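# Raise the pan off the hot plate and hold it

## Task

Raise the entire pan so that it ends up at least three fingers' width above the height at which it rested on the hot plate, then keep it motionless in the air.

## Robot and tools

Robot and frame: two arms, left_arm and right_arm, each ending in a two-finger parallel gripper. All reported poses share one world frame. Its origin is on the table surface midway between the arms, +z points up, +x points out across the table, and left_arm sits on the +y side. The arm names do not tell you which side of a picture an arm appears on. Each result has a state line, left_arm: ... | right_arm: ..., giving each gripper's end_effector_position in metres and end_effector_quat_wxyz. These readings can be a little off, more so when an arm is stretched out.

Gripper axes: the fingers point along the gripper's own +z and close along its y. end_effector_position is the spot between the pads when they are shut. Closed fingertips extend about 33 mm past it, fully open ones about 9 mm. Closing pushes the tips roughly 24 mm farther from the arm, so keep that clearance above any surface.

The row: every motion command uses rows of 18 numbers, each in [-1, 1], always filled for both arms: left dx, dy, dz, rx, ry, rz, gripper position, force_limit, speed, then the same nine for the right arm. The first six per arm are an offset, not a pose: a displacement from that gripper's measured pose at the start of the action, expressed in the gripper's own axes. Scale: 1.0 equals 0.6 m for dx/dy/dz and 180 degrees for rotation; rx, ry, rz form one rotation vector. The last three per arm are absolute settings. position: +1 fully open (140 mm), about -0.8 pads touching, -1 keeps closing until blocked. force_limit: about 14 N at -1, 60 N at 0, 107 N at +1 (for parts up to 40 mm wide). speed: about 30 mm/s at -1, 140 at 0, 250 at +1. Sending 0 is a real command, so to leave a gripper alone repeat its previous three numbers.

execute_actions(actions): a list of up to 15 actions; each action is a list of up to 15 rows, one row per 1/30 s control step; a shorter action repeats its final row until 15 steps (0.5 s). All rows of one action are measured from the same start pose, not stacked. The first action starts from the last pose reported in the scene. An empty list just returns state and images.

Clipping: each step, the commanded pose is limited to 70 mm and 16 degrees from the measured pose, and inverse kinematics favours position over orientation. After an action the arm goes no farther than its last clipped pose, so large offsets must be spread over further actions. Hand target lines show where each arm is currently being driven. Elbows stop slightly short of straight.

move(target, speed, blocking): target is one 18-number row, offsets counted from the pose in the latest result that has one. Each gripper travels a straight path, both arms finishing together, taking 0.5 to 10 s (cut off at 10 s). speed is in m/s, 0.002 to 0.5, default 0.25; rotation up to twice that in rad/s. Finger settings are sent at the start. Paths ignore obstacles and the other arm; grippers lag, drift and may exceed speed near full reach. Faster contact and targets placed deeper past a contact mean harder pushes. The move: line reports the ending (done, off_target, moving, held, fault) and limits (paced = pose was clipped; held = some steps blocked, after which the arm may rush). Distances to each target are listed. With blocking=false the result comes after 0.5 s while motion continues; call wait or stop before any new rows or moves.

wait(seconds): 0 to 10; arms keep their last command; returns early if a running move finishes. stop(): brakes the running move, needing some distance; fingers keep moving. zoom_image(camera, region): camera is cam_low, cam_left_wrist or cam_right_wrist; region [x0, y0, x1, y1] in pixels of that camera's newest image, at most 504 by 504. finished_scene(scene): pass the current scene number; irreversible; the goal must already be met and stay met. Answering without any tool call ends everything.

Reading grips: after commanding -1, look for object_status 2 (closing stopped by an object). 0 = moving, 1 = blocked while opening, 3 = reached the requested position or pads met (a thin part may still be held). position_measured is in counts, 3 fully open to 230 pads meeting, not linear. Stopped fingers stay until the position number changes by 0.01 or more, or the object slips. To squeeze harder, raise force_limit and switch position between -1 and -0.98.

Other lines: pose unreachable = clearance check altered or blocked that arm's command. HELD in step readings marks steps partly held back. Joint torques and external joint torques (estimate of outside load, includes held weight and friction) follow joint order. TORQUE FAULT: a joint hit its load limit (waist 35, shoulder 35, upper arm roll 32, elbow 30, forearm roll 12, wrist pitch 12, wrist roll 12 N m); that arm halts 10 s and skips the rest of the call. MOTOR HOT warns of heating from holding loads; OVER-TEMPERATURE FAULT brakes the arm until it cools.

Keeping an arm still: in a reply's first call send the offset back to its desired pose, then zeros afterwards. Cameras: cam_low is fixed, the two wrist cameras ride on the hands; all images are 896x504 and calibrations are supplied.

Avoid: knocking or placing anything off the table (fails the task), arms striking or pressing each other, hard pushes, slams and drops. Brief tugs on held parts or nudges to loose ones may occur, so grip firmly.

Each tool is called after ">>>" by a JSON object that holds its "api" and its "payload".

## Session

I'll start by observing the scene.

>>> {"api": "execute_actions", "payload": {"actions": []}}

Scene clock: 0.00 s.
left_arm: end_effector_position=(+0.5723, +0.2836, +0.4218) position_measured=3 object_status=3 end_effector_quat_wxyz=(+0.002, +0.876, -0.481, +0.007) | right_arm: end_effector_position=(+0.1536, -0.5774, +0.1125) position_measured=3 object_status=3 end_effector_quat_wxyz=(+0.596, -0.563, -0.378, -0.430)
Joint positions: left_arm=[-0.002 -0.005 -0.014 -1.557 -0.007  1.563 -0.777] | right_arm=[-1.195  0.948 -0.273 -1.663  0.323  0.907  1.878]
Joint velocities: left_arm=[-0.     0.001  0.001 -0.    -0.     0.001 -0.002] | right_arm=[ 0.001  0.     0.001  0.001 -0.001 -0.001  0.001]
Joint torques (N m, as the joint torque sensors report them, + toward a larger angle): no reading
External joint torques (N m, as the arm's controller estimates them; a push from outside toward a larger angle lowers the number): no reading
Hand target (left_arm): +0.572, +0.284, +0.422; +0.002, +0.876, -0.481, +0.007
Hand target (right_arm): +0.154, -0.577, +0.112; +0.596, -0.563, -0.378, -0.430

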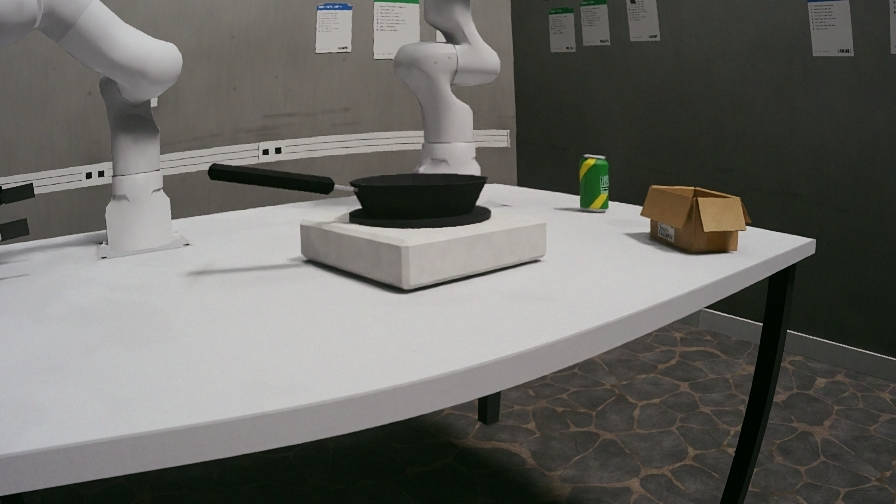

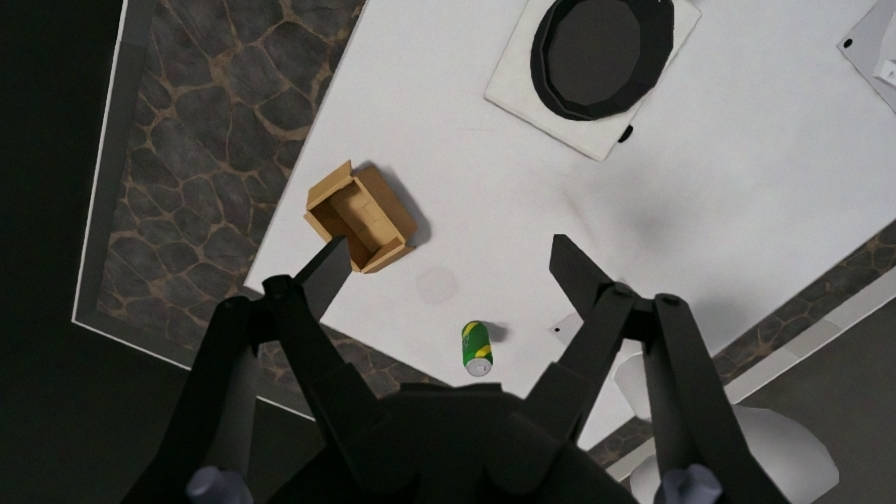

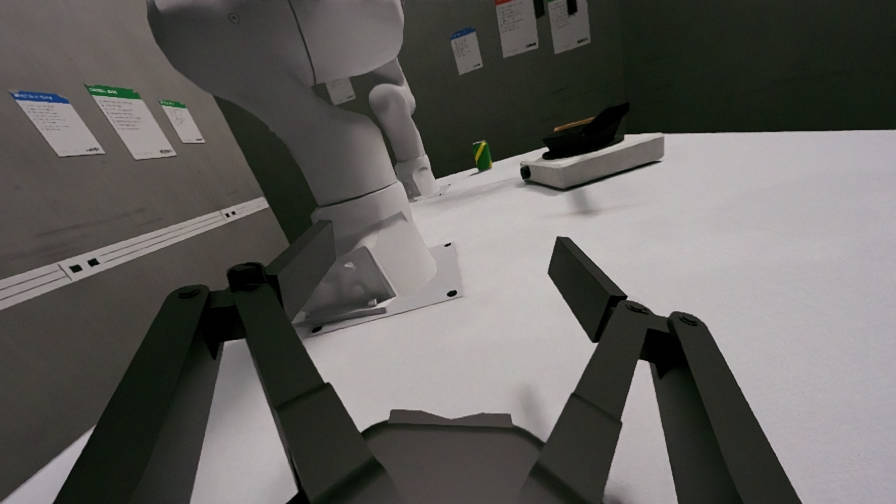

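>>> {"api": "zoom_image", "payload": {"camera": "cam_low", "region": [190, 130, 570, 310]}}

>>> {"api": "zoom_image", "payload": {"camera": "cam_left_wrist", "region": [460, 0, 760, 180]}}

>>> {"api": "zoom_image", "payload": {"camera": "cam_right_wrist", "region": [500, 80, 700, 220]}}

Region (190, 130, 570, 310) of cam_low's 896x504 image, scaled by 1.326, with more detail than that image has; it fills the top 239 rows of this view, and the rest is white.

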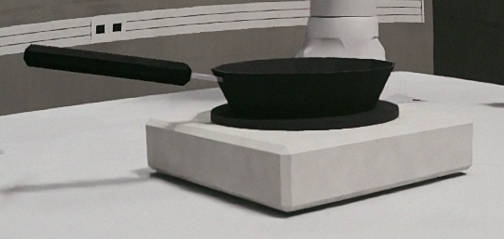

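Region (460, 0, 760, 180) of cam_left_wrist's 896x504 image, scaled by 1.680, with more detail than that image has; it fills the top 302 rows of this view, and the rest is white.

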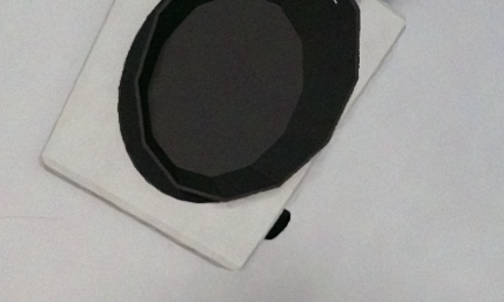

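Region (500, 80, 700, 220) of cam_right_wrist's 896x504 image, scaled by 2.520, with more detail than that image has; it fills the top 353 rows of this view, and the rest is white.

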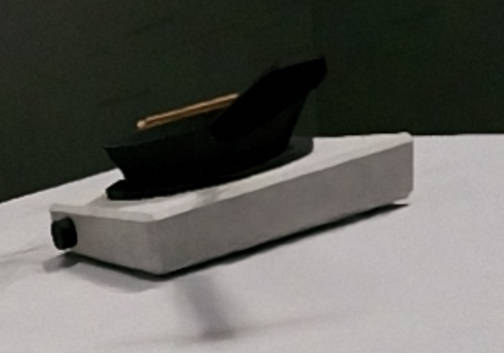

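>>> {"api": "zoom_image", "payload": {"camera": "cam_right_wrist", "region": [560, 90, 650, 160]}}

>>> {"api": "zoom_image", "payload": {"camera": "cam_low", "region": [200, 150, 380, 230]}}

Region (560, 90, 650, 160) of cam_right_wrist's 896x504 image, scaled by 5.600, with more detail than that image has.

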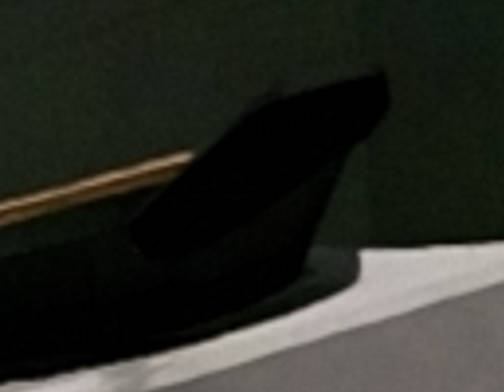

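Region (200, 150, 380, 230) of cam_low's 896x504 image, scaled by 2.800, with more detail than that image has.

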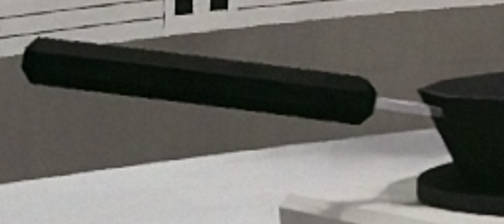

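>>> {"api": "move", "payload": {"target": [0,0,0,0,0,0,1,0,0, 0.292,0.3728,0.6047,-0.1116,-0.2879,-0.0792,0.5,1,0], "speed": 0.3}}

Scene clock: 122.73 s.
left_arm: end_effector_position=(+0.5723, +0.2836, +0.4218) position_measured=3 object_status=3 end_effector_quat_wxyz=(+0.002, +0.876, -0.481, +0.007) | right_arm: end_effector_position=(+0.4341, -0.2260, +0.2290) position_measured=66 object_status=3 end_effector_quat_wxyz=(-0.219, +0.725, +0.593, +0.273)
Joint positions: left_arm=[-0.002 -0.005 -0.014 -1.557 -0.007  1.563 -0.777] | right_arm=[-0.592 -0.533  0.346 -2.677  0.963  1.905  2.612]
Joint velocities: left_arm=[ 0.001  0.     0.     0.001 -0.     0.     0.001] | right_arm=[-0.001 -0.     0.002 -0.     0.001  0.001  0.028]
Joint torques (N m, as the joint torque sensors report them, + toward a larger angle): left_arm=[  0.02 -31.21   1.11  22.74   0.84   2.27  -0.05] | right_arm=[ -1.34 -11.81  -3.84  23.34   2.14   1.56   0.23]
External joint torques (N m, as the arm's controller estimates them; a push from outside toward a larger angle lowers the number): left_arm=[ 0.    0.12  1.09 -0.93  0.02 -0.29 -0.05] | right_arm=[-1.29 -0.97  1.16  0.49  0.79  0.51  0.21]
Hand target (left_arm): +0.572, +0.284, +0.422; +0.002, +0.876, -0.481, +0.007
Hand target (right_arm): +0.437, -0.227, +0.231; -0.217, +0.730, +0.587, +0.274
Off the commanded pose (left_arm): 0.000 m, 0 deg.
Off the commanded pose (right_arm): 0.007 m, 2 deg.
move: off_target (right_arm)
camera_calibration (this result's frames):
cam_left_wrist: T_world_to_cam=[[-0.846898, -0.531666, -0.00977284, 0.639337], [-0.495125, 0.781721, 0.379161, -0.0893989], [-0.193947, 0.325949, -0.925279, 0.602098], [0, 0, 0, 1]] pos_world=[0.613965, 0.213545, 0.597253]
cam_right_wrist: T_world_to_cam=[[0.989725, -0.12716, 0.0653808, -0.470668], [-0.108584, -0.965931, -0.234921, -0.121185], [0.0930258, 0.225408, -0.969813, 0.413174], [0, 0, 0, 1]] pos_world=[0.414238, -0.270039, 0.403006]

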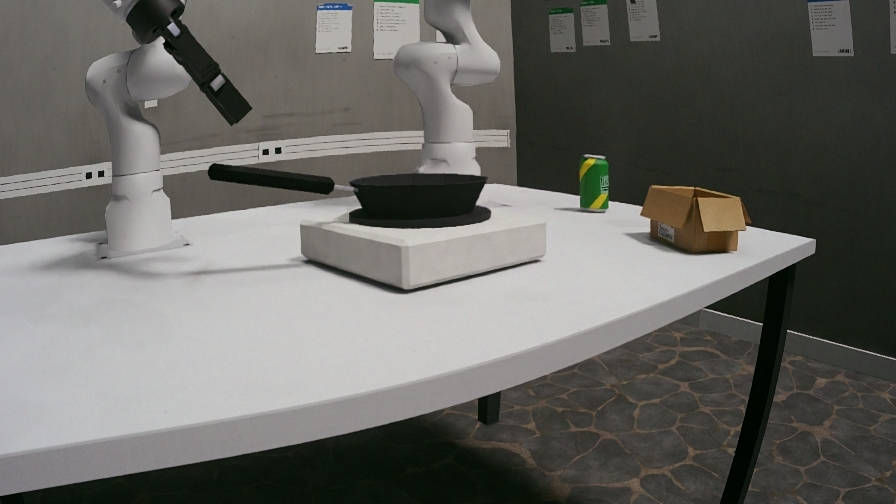

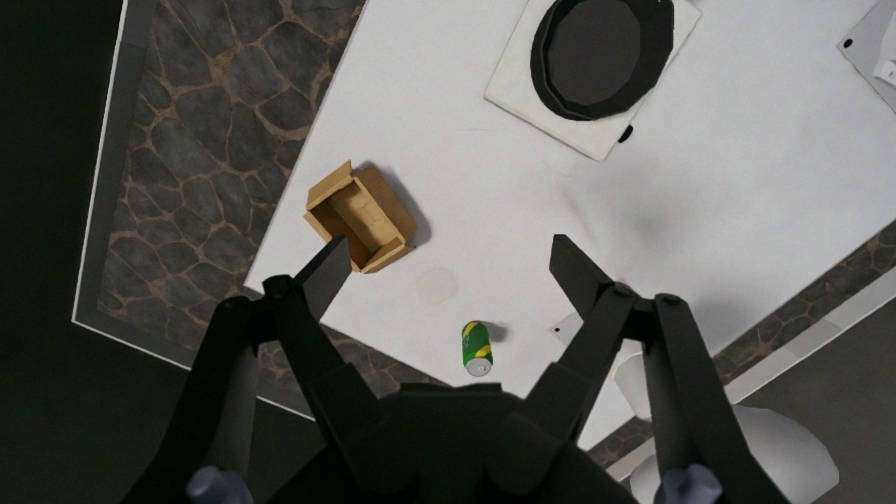

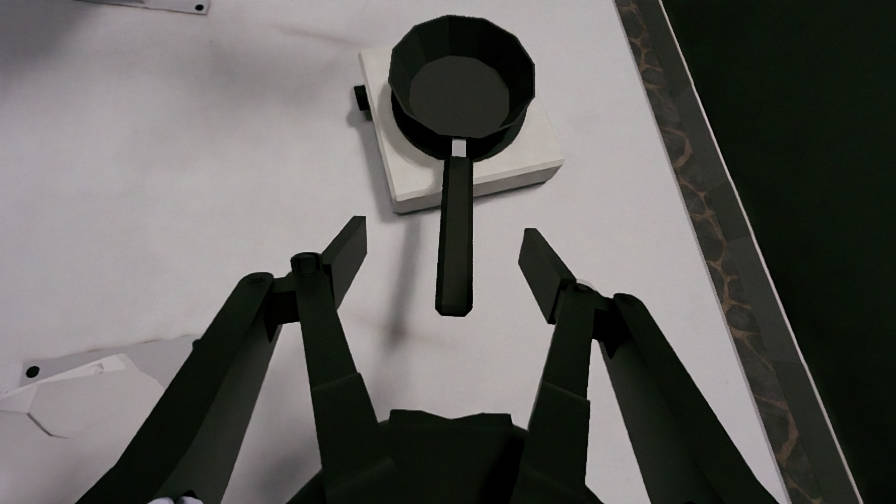

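>>> {"api": "zoom_image", "payload": {"camera": "cam_right_wrist", "region": [340, 120, 580, 330]}}

>>> {"api": "execute_actions", "payload": {"actions": []}}

Region (340, 120, 580, 330) of cam_right_wrist's 896x504 image, scaled by 2.100, with more detail than that image has; it fills the top 441 rows of this view, and the rest is white.

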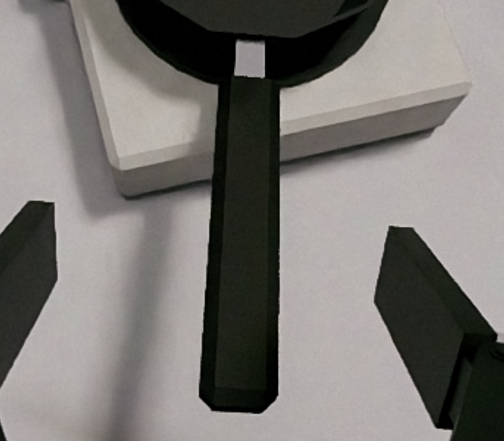

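Scene clock: 126.17 s.
left_arm: end_effector_position=(+0.5723, +0.2836, +0.4218) position_measured=3 object_status=3 end_effector_quat_wxyz=(+0.002, +0.876, -0.481, +0.007) | right_arm: end_effector_position=(+0.4343, -0.2260, +0.2291) position_measured=66 object_status=3 end_effector_quat_wxyz=(-0.220, +0.728, +0.590, +0.272)
Joint positions: left_arm=[-0.002 -0.005 -0.014 -1.557 -0.007  1.563 -0.777] | right_arm=[-0.593 -0.533  0.347 -2.677  0.963  1.905  2.621]
Joint velocities: left_arm=[-0.001  0.     0.     0.001  0.    -0.     0.   ] | right_arm=[ 0.    -0.001  0.001  0.    -0.     0.     0.001]
Joint torques (N m, as the joint torque sensors report them, + toward a larger angle): left_arm=[ -0.03 -31.32   1.27  23.06   0.78   2.3    0.03] | right_arm=[ -1.26 -11.67  -4.33  23.52   2.13   1.66   0.26]
External joint torques (N m, as the arm's controller estimates them; a push from outside toward a larger angle lowers the number): left_arm=[ 0.   -0.11  1.3  -0.52 -0.03 -0.25  0.03] | right_arm=[-1.27 -0.76  0.6   0.63  0.77  0.62  0.24]
Hand target (left_arm): +0.572, +0.284, +0.422; +0.002, +0.876, -0.481, +0.007
Hand target (right_arm): +0.437, -0.227, +0.231; -0.217, +0.730, +0.587, +0.274
Off the commanded pose (left_arm): 0.000 m, 0 deg.
Off the commanded pose (right_arm): 0.006 m, 1 deg.
camera_calibration (this result's frames):
cam_left_wrist: T_world_to_cam=[[-0.846898, -0.531666, -0.00977262, 0.639337], [-0.495125, 0.781722, 0.379161, -0.0893991], [-0.193947, 0.325949, -0.925279, 0.602098], [0, 0, 0, 1]] pos_world=[0.613965, 0.213545, 0.597253]
cam_right_wrist: T_world_to_cam=[[0.989169, -0.133853, 0.0602414, -0.47096], [-0.116254, -0.964968, -0.235207, -0.117579], [0.0896141, 0.225656, -0.970077, 0.414897], [0, 0, 0, 1]] pos_world=[0.415009, -0.270123, 0.403198]

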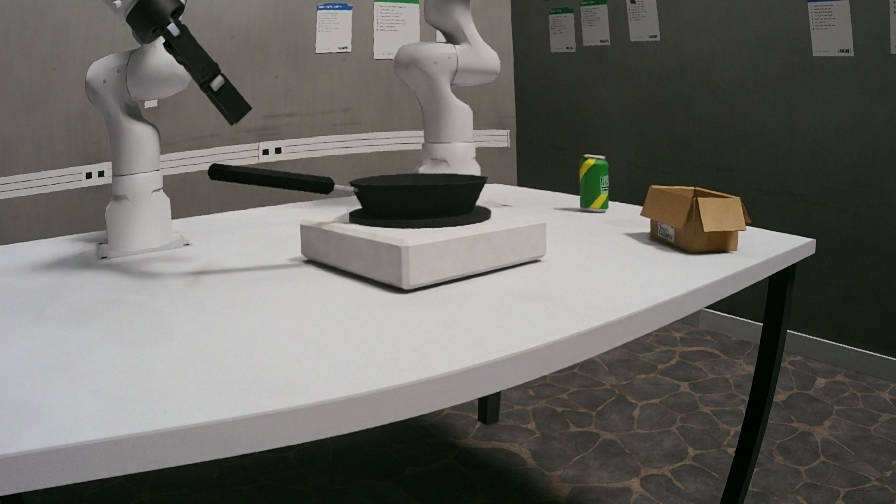

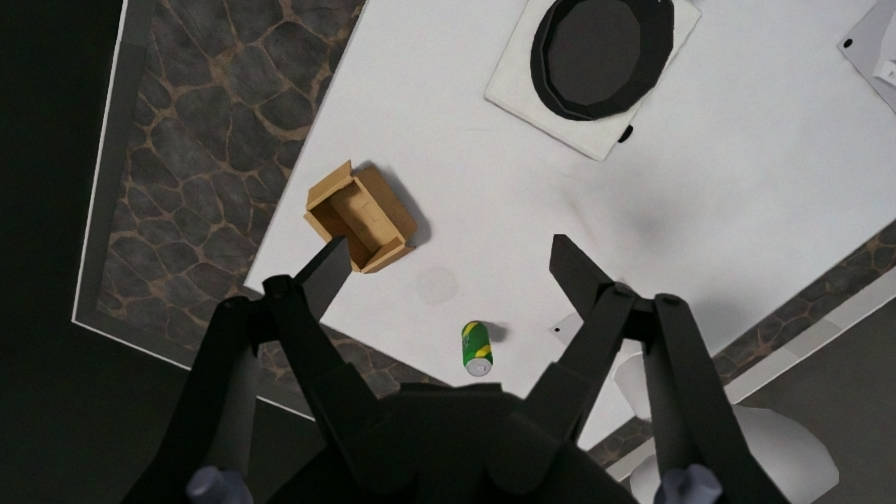

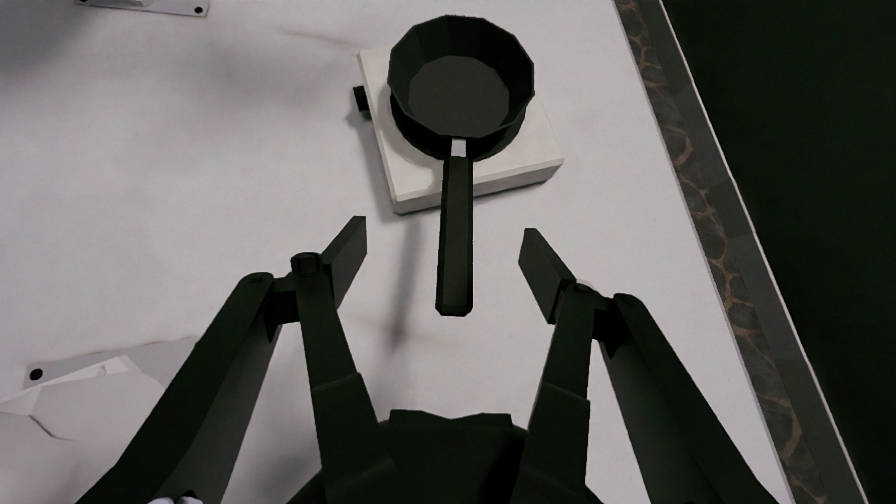

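>>> {"api": "zoom_image", "payload": {"camera": "cam_low", "region": [150, 20, 390, 220]}}

Region (150, 20, 390, 220) of cam_low's 896x504 image, scaled by 2.100, with more detail than that image has.

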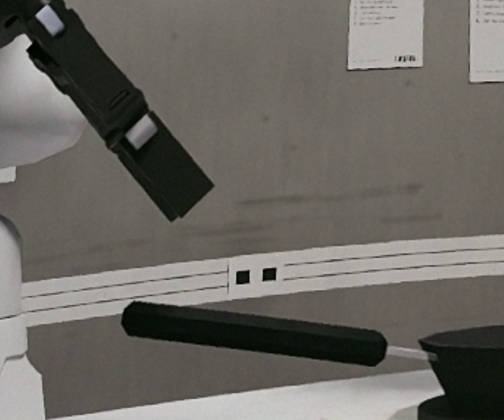

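>>> {"api": "move", "payload": {"target": [0,0,0,0,0,0,1,0,0, 0.0065,0.0235,0.248,0,0,0,0.1,1,0], "speed": 0.2}}

Scene clock: 200.33 s.
left_arm: end_effector_position=(+0.5723, +0.2836, +0.4218) position_measured=3 object_status=3 end_effector_quat_wxyz=(+0.002, +0.876, -0.481, +0.007) | right_arm: end_effector_position=(+0.4675, -0.1332, +0.1161) position_measured=117 object_status=3 end_effector_quat_wxyz=(-0.223, +0.733, +0.585, +0.268)
Joint positions: left_arm=[-0.002 -0.005 -0.014 -1.557 -0.007  1.563 -0.777] | right_arm=[-0.513 -0.176  0.637 -2.665  1.266  2.335  2.508]
Joint velocities: left_arm=[-0.     0.001 -0.     0.001 -0.001 -0.001  0.003] | right_arm=[-0.     0.001 -0.001  0.001  0.004  0.011 -0.022]
Joint torques (N m, as the joint torque sensors report them, + toward a larger angle): left_arm=[  0.36 -31.51   1.11  22.04   0.79   2.28   0.09] | right_arm=[  0.13 -14.66  -2.06  20.39   1.05   1.52  -0.13]
External joint torques (N m, as the arm's controller estimates them; a push from outside toward a larger angle lowers the number): left_arm=[ 0.43 -0.33  1.19 -1.55 -0.02 -0.27  0.09] | right_arm=[ 0.11  2.22  0.57  0.76  0.78  0.65 -0.15]
Hand target (left_arm): +0.572, +0.284, +0.422; +0.002, +0.876, -0.481, +0.007
Hand target (right_arm): +0.469, -0.133, +0.116; -0.220, +0.730, +0.588, +0.270
Off the commanded pose (left_arm): 0.000 m, 0 deg.
Off the commanded pose (right_arm): 0.004 m, 1 deg.
move: off_target (right_arm)
camera_calibration (this result's frames):
cam_left_wrist: T_world_to_cam=[[-0.846898, -0.531666, -0.00977256, 0.639337], [-0.495125, 0.781722, 0.379161, -0.0893991], [-0.193948, 0.325949, -0.925279, 0.602098], [0, 0, 0, 1]] pos_world=[0.613965, 0.213545, 0.597253]
cam_right_wrist: T_world_to_cam=[[0.98862, -0.143014, 0.0466569, -0.483963], [-0.128408, -0.963835, -0.233525, -0.0451262], [0.078367, 0.224877, -0.971231, 0.28662], [0, 0, 0, 1]] pos_world=[0.450199, -0.177162, 0.290417]

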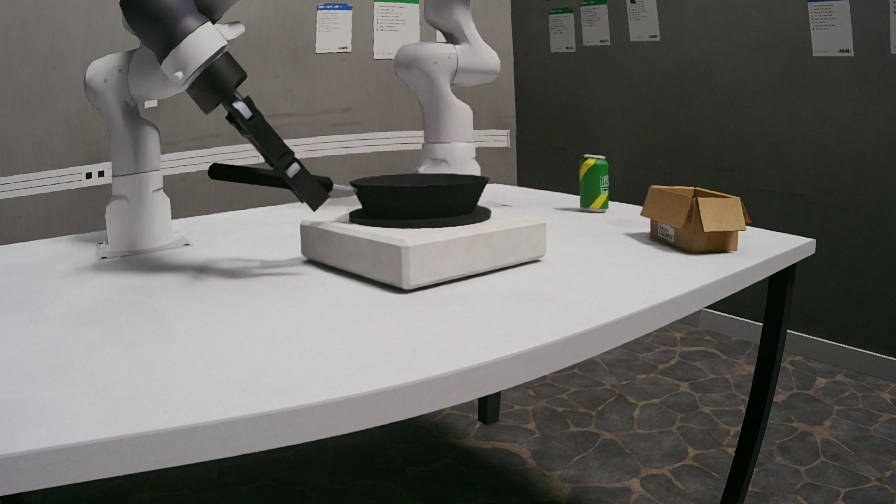

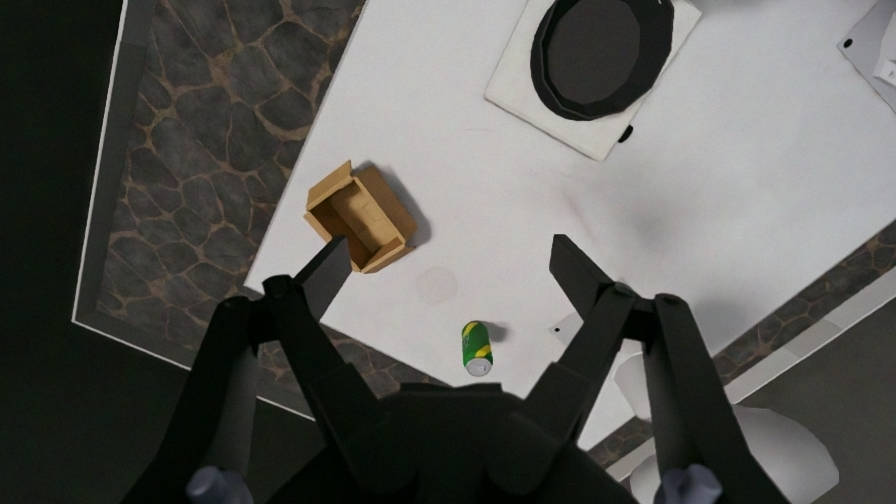

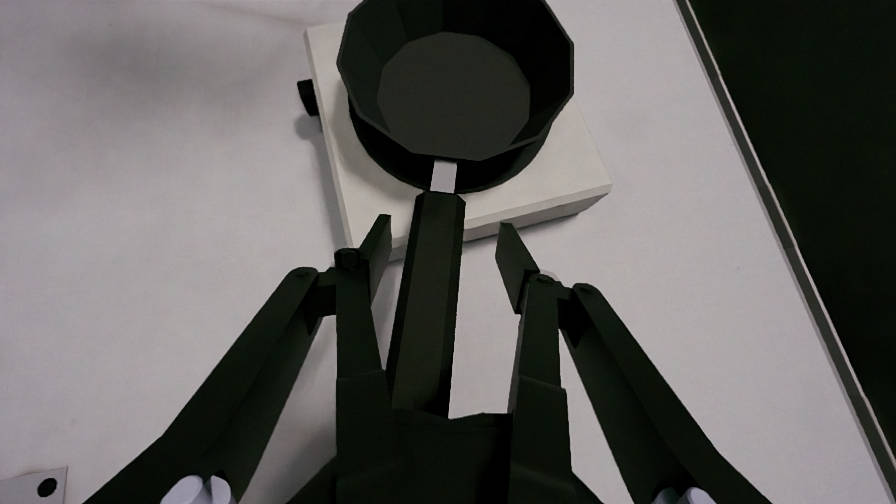

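>>> {"api": "execute_actions", "payload": {"actions": []}}

>>> {"api": "zoom_image", "payload": {"camera": "cam_right_wrist", "region": [320, 140, 600, 430]}}

>>> {"api": "zoom_image", "payload": {"camera": "cam_low", "region": [200, 90, 400, 240]}}

Scene clock: 205.87 s.
left_arm: end_effector_position=(+0.5723, +0.2836, +0.4218) position_measured=3 object_status=3 end_effector_quat_wxyz=(+0.002, +0.876, -0.481, +0.007) | right_arm: end_effector_position=(+0.4680, -0.1336, +0.1160) position_measured=117 object_status=3 end_effector_quat_wxyz=(-0.221, +0.731, +0.587, +0.269)
Joint positions: left_arm=[-0.002 -0.005 -0.014 -1.557 -0.007  1.563 -0.777] | right_arm=[-0.513 -0.176  0.637 -2.665  1.266  2.337  2.502]
Joint velocities: left_arm=[-0.001 -0.001  0.001 -0.001  0.001 -0.    -0.001] | right_arm=[-0.001 -0.     0.001  0.002  0.    -0.     0.   ]
Joint torques (N m, as the joint torque sensors report them, + toward a larger angle): left_arm=[  0.12 -31.25   0.55  22.61   0.81   2.3    0.  ] | right_arm=[  0.36 -14.37  -2.29  19.79   1.04   1.48  -0.26]
External joint torques (N m, as the arm's controller estimates them; a push from outside toward a larger angle lowers the number): left_arm=[ 0.07  0.03  0.5  -1.   -0.02 -0.25  0.  ] | right_arm=[ 0.3   2.49  0.3   0.16  0.78  0.61 -0.28]
Hand target (left_arm): +0.572, +0.284, +0.422; +0.002, +0.876, -0.481, +0.007
Hand target (right_arm): +0.469, -0.133, +0.116; -0.220, +0.730, +0.588, +0.270
Off the commanded pose (left_arm): 0.000 m, 0 deg.
Off the commanded pose (right_arm): 0.005 m, 1 deg.
camera_calibration (this result's frames):
cam_left_wrist: T_world_to_cam=[[-0.846898, -0.531666, -0.00977249, 0.639337], [-0.495125, 0.781722, 0.379161, -0.0893991], [-0.193948, 0.325949, -0.925279, 0.602098], [0, 0, 0, 1]] pos_world=[0.613965, 0.213545, 0.597253]
cam_right_wrist: T_world_to_cam=[[0.98887, -0.139432, 0.0519121, -0.484775], [-0.123828, -0.964716, -0.232359, -0.0478611], [0.0824787, 0.223344, -0.971244, 0.284496], [0, 0, 0, 1]] pos_world=[0.449988, -0.177306, 0.29036]

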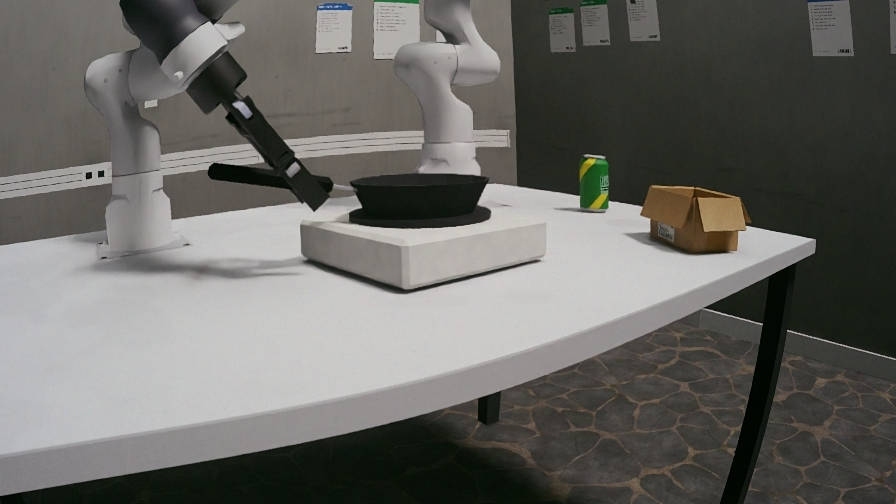

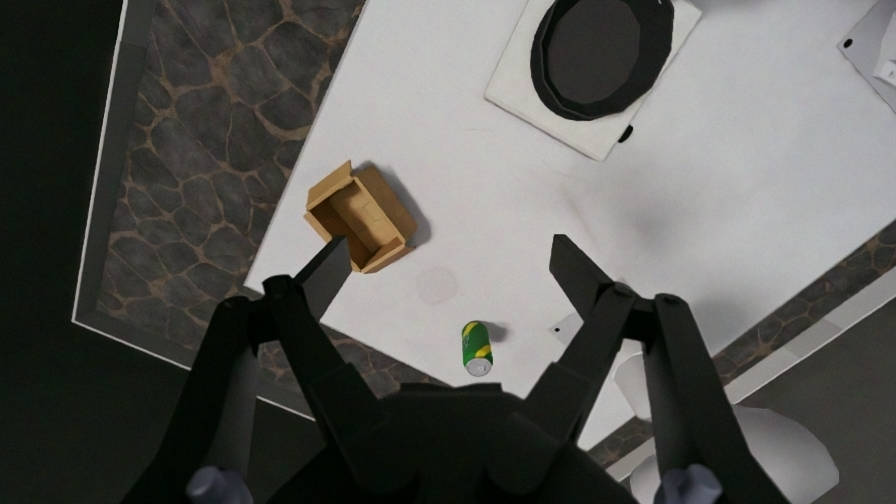

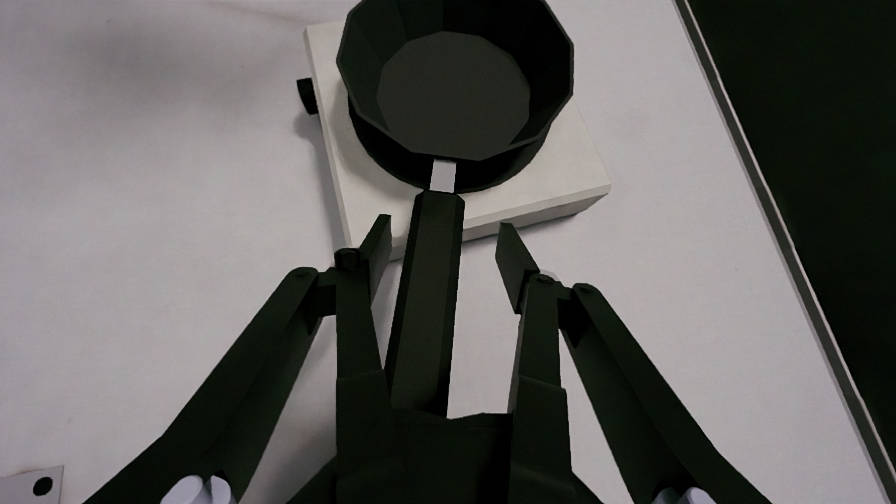

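Region (320, 140, 600, 430) of cam_right_wrist's 896x504 image, scaled by 1.738, with more detail than that image has; it fills the left 487 columns of this view, and the rest is white.

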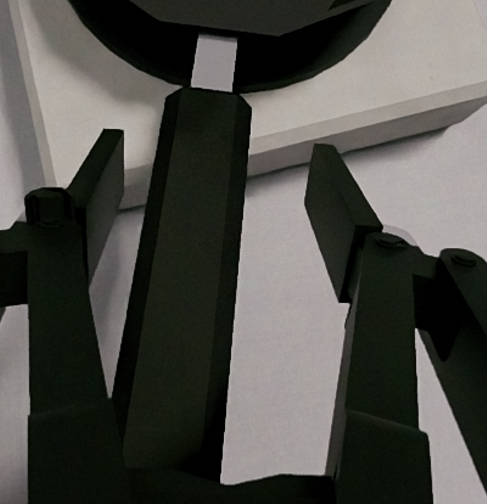

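Region (200, 90, 400, 240) of cam_low's 896x504 image, scaled by 2.520, with more detail than that image has; it fills the top 378 rows of this view, and the rest is white.

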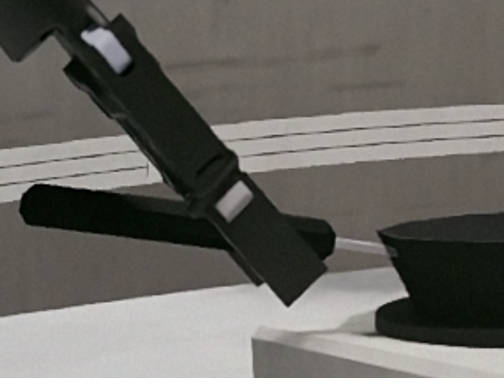

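>>> {"api": "execute_actions", "payload": {"actions": [[[0,0,0,0,0,0,1,0,0, 0.0015,-0.0015,0.0004,-0.0012,0,0.0014,-0.1,1,-1],[0,0,0,0,0,0,1,0,0, 0.003,-0.003,0.0008,-0.0024,0,0.0028,-0.1,1,-1],[0,0,0,0,0,0,1,0,0, 0.0045,-0.0045,0.0012,-0.0036,0,0.0042,-0.1,1,-1],[0,0,0,0,0,0,1,0,0, 0.006,-0.006,0.0016,-0.0048,0,0.0056,-0.1,1,-1],[0,0,0,0,0,0,1,0,0, 0.0075,-0.0075,0.002,-0.006,0,0.007,-0.1,1,-1],[0,0,0,0,0,0,1,0,0, 0.009,-0.009,0.0024,-0.0072,0,0.0084,-0.1,1,-1],[0,0,0,0,0,0,1,0,0, 0.0105,-0.0105,0.0028,-0.0085,0,0.0098,-0.1,1,-1],[0,0,0,0,0,0,1,0,0, 0.012,-0.0115,0.0032,-0.0097,0,0.0112,-0.1,1,-1],[0,0,0,0,0,0,1,0,0, 0.013,-0.012,0.0035,-0.0109,0,0.0126,-0.1,1,-1]]]}}

>>> {"api": "wait", "payload": {"seconds": 0.3}}

Scene clock: 248.50 s.
left_arm: end_effector_position=(+0.5723, +0.2836, +0.4218) position_measured=3 object_status=3 end_effector_quat_wxyz=(+0.002, +0.876, -0.481, +0.007) | right_arm: end_effector_position=(+0.4617, -0.1240, +0.1199) position_measured=139 object_status=0 end_effector_quat_wxyz=(-0.215, +0.740, +0.574, +0.275)
Joint positions: left_arm=[-0.002 -0.005 -0.014 -1.557 -0.007  1.563 -0.777] | right_arm=[-0.487 -0.226  0.653 -2.699  1.333  2.349  2.519]
Joint velocities: left_arm=[-0.  0.  0.  0. -0. -0.  0.] | right_arm=[-0.    -0.011  0.003 -0.011  0.044  0.018  0.029]
Joint torques (N m, as the joint torque sensors report them, + toward a larger angle): left_arm=[ -0.58 -31.1    0.41  22.7    0.84   2.37   0.03] | right_arm=[  1.07 -15.66  -2.73  18.6    1.23   1.51   0.31]
External joint torques (N m, as the arm's controller estimates them; a push from outside toward a larger angle lowers the number): left_arm=[-0.63  0.09  0.36 -0.88  0.02 -0.18  0.03] | right_arm=[ 1.28 -0.57  0.78 -0.96  0.99  0.61  0.29]
Hand target (left_arm): +0.572, +0.284, +0.422; +0.002, +0.876, -0.481, +0.007
Hand target (right_arm): +0.463, -0.125, +0.120; -0.214, +0.746, +0.568, +0.275
Off the commanded pose (left_arm): 0.000 m, 0 deg.
Off the commanded pose (right_arm): 0.001 m, 1 deg.
Step readings (end_effector_position):
0: left_arm (+0.5723, +0.2836, +0.4218) | right_arm (+0.4680, -0.1336, +0.1161)
1: left_arm (+0.5723, +0.2836, +0.4218) | right_arm (+0.4680, -0.1336, +0.1161)
2: left_arm (+0.5723, +0.2836, +0.4218) | right_arm (+0.4677, -0.1335, +0.1163)
4: left_arm (+0.5723, +0.2836, +0.4218) | right_arm (+0.4664, -0.1324, +0.1167)
8: left_arm (+0.5723, +0.2836, +0.4218) | right_arm (+0.4629, -0.1279, +0.1182)
15: end_effector_position above
camera_calibration (this result's frames):
cam_left_wrist: T_world_to_cam=[[-0.846898, -0.531666, -0.00977269, 0.639337], [-0.495125, 0.781721, 0.379161, -0.0893991], [-0.193947, 0.325949, -0.925279, 0.602098], [0, 0, 0, 1]] pos_world=[0.613965, 0.213545, 0.597253]
cam_right_wrist: T_world_to_cam=[[0.983199, -0.173429, 0.0569362, -0.479631], [-0.155707, -0.95963, -0.234233, -0.0229036], [0.0952605, 0.221433, -0.970512, 0.280414], [0, 0, 0, 1]] pos_world=[0.441294, -0.167254, 0.294088]

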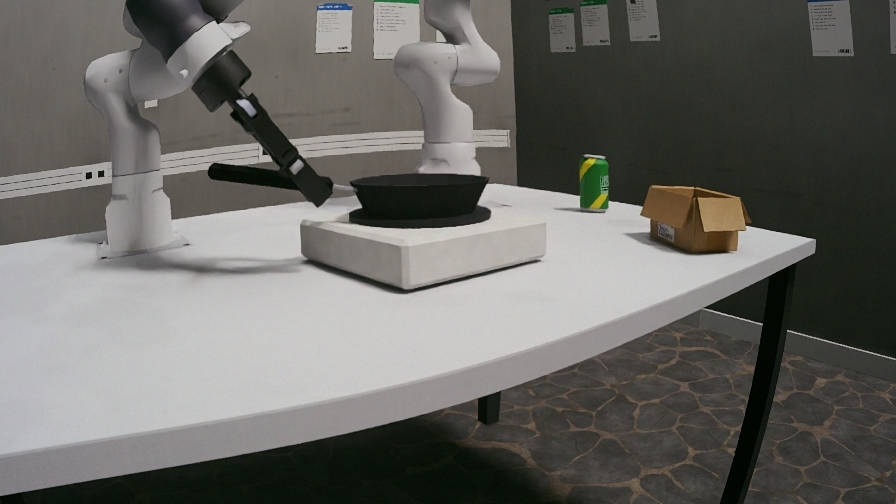

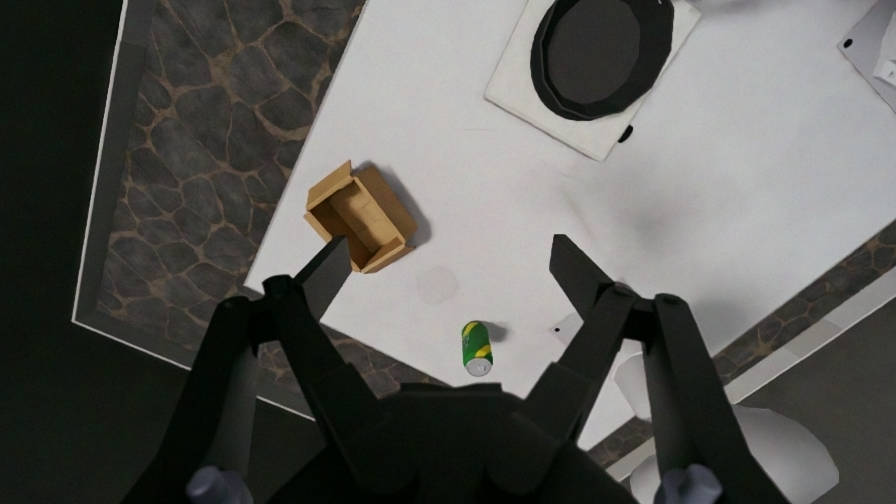

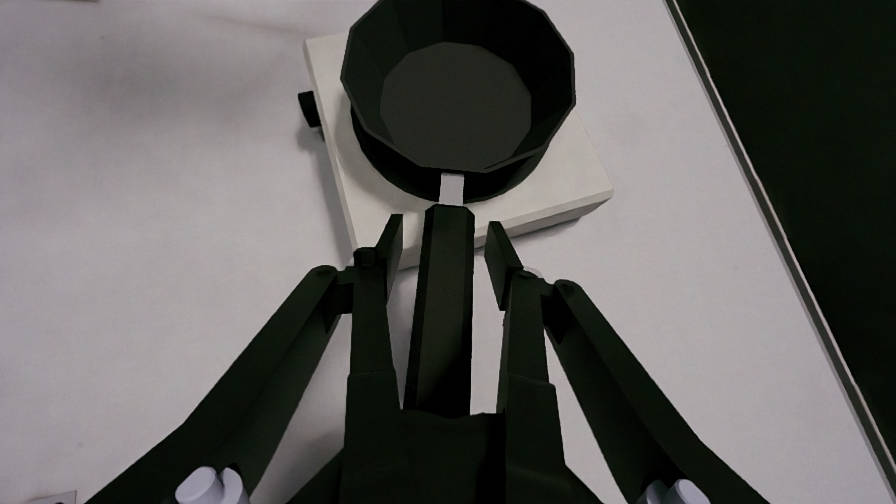

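Scene clock: 248.80 s.
left_arm: end_effector_position=(+0.5723, +0.2836, +0.4218) position_measured=3 object_status=3 end_effector_quat_wxyz=(+0.002, +0.876, -0.481, +0.007) | right_arm: end_effector_position=(+0.4624, -0.1244, +0.1200) position_measured=141 object_status=3 end_effector_quat_wxyz=(-0.215, +0.743, +0.571, +0.275)
Joint positions: left_arm=[-0.002 -0.005 -0.014 -1.557 -0.007  1.563 -0.777] | right_arm=[-0.487 -0.227  0.654 -2.7    1.337  2.351  2.524]
Joint velocities: left_arm=[ 0.001 -0.     0.001  0.    -0.    -0.001  0.001] | right_arm=[-0.    -0.     0.001 -0.     0.005  0.003  0.009]
Joint torques (N m, as the joint torque sensors report them, + toward a larger angle): left_arm=[ -0.62 -31.84   0.93  22.75   0.8    2.37   0.  ] | right_arm=[  0.88 -16.16  -2.72  18.02   0.98   1.55   0.2 ]
External joint torques (N m, as the arm's controller estimates them; a push from outside toward a larger angle lowers the number): left_arm=[-0.72 -0.82  0.83 -0.73 -0.02 -0.18  0.  ] | right_arm=[ 0.88 -0.91  0.65 -1.57  0.74  0.66  0.18]
Hand target (left_arm): +0.572, +0.284, +0.422; +0.002, +0.876, -0.481, +0.007
Hand target (right_arm): +0.463, -0.125, +0.120; -0.214, +0.746, +0.568, +0.275
Off the commanded pose (left_arm): 0.000 m, 0 deg.
Off the commanded pose (right_arm): 0.001 m, 1 deg.
wait: 0.30 s; at rest by 0.20 s
camera_calibration (this result's frames):
cam_left_wrist: T_world_to_cam=[[-0.846898, -0.531666, -0.00977273, 0.639337], [-0.495125, 0.781721, 0.379161, -0.089399], [-0.193947, 0.325949, -0.925279, 0.602098], [0, 0, 0, 1]] pos_world=[0.613965, 0.213545, 0.597253]
cam_right_wrist: T_world_to_cam=[[0.98172, -0.18246, 0.0541647, -0.480525], [-0.165042, -0.957829, -0.235213, -0.0184546], [0.0947973, 0.221974, -0.970434, 0.2808], [0, 0, 0, 1]] pos_world=[0.442077, -0.167683, 0.294184]

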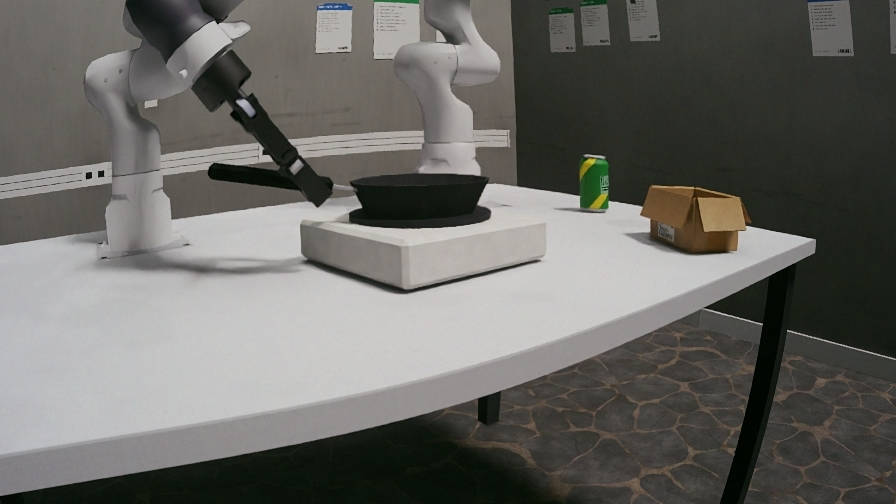

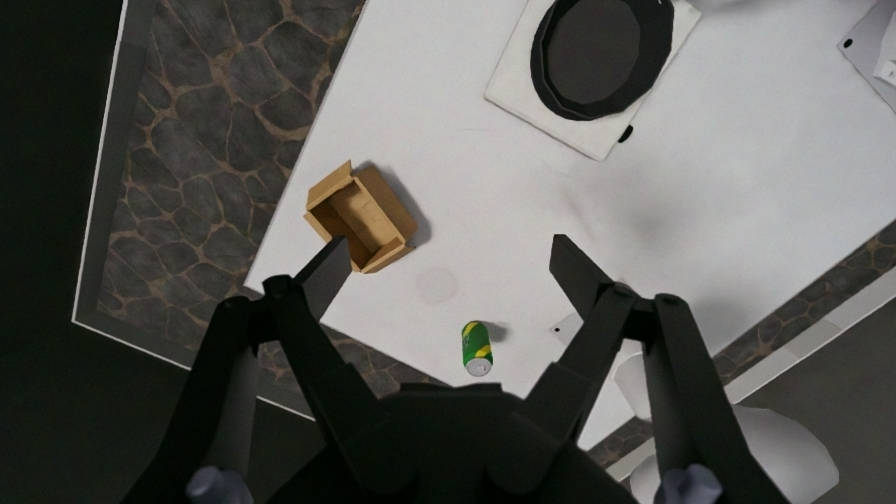

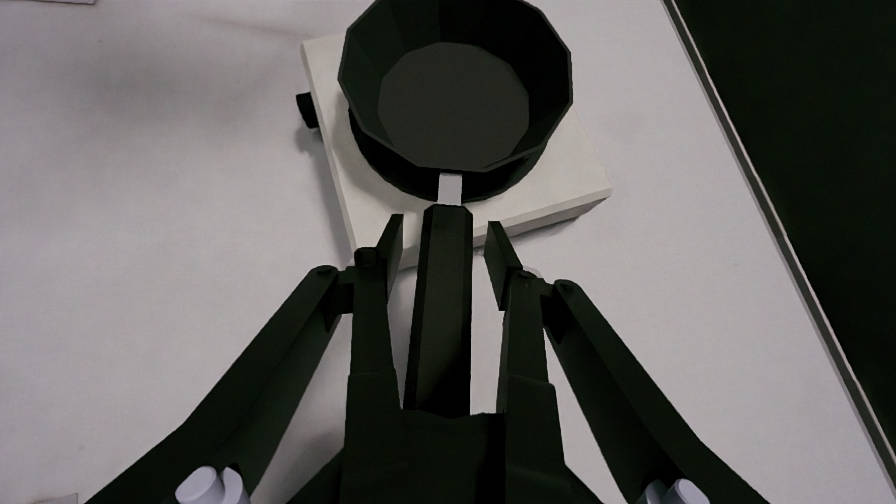

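>>> {"api": "zoom_image", "payload": {"camera": "cam_low", "region": [200, 90, 400, 240]}}

Region (200, 90, 400, 240) of cam_low's 896x504 image, scaled by 2.520, with more detail than that image has; it fills the top 378 rows of this view, and the rest is white.

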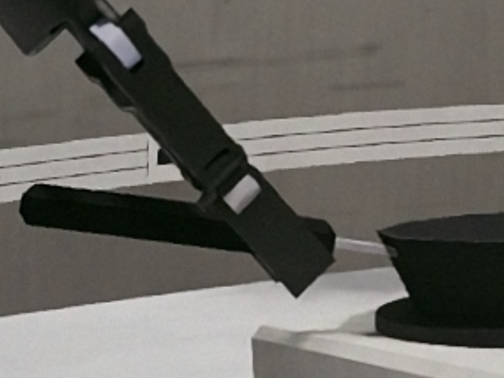

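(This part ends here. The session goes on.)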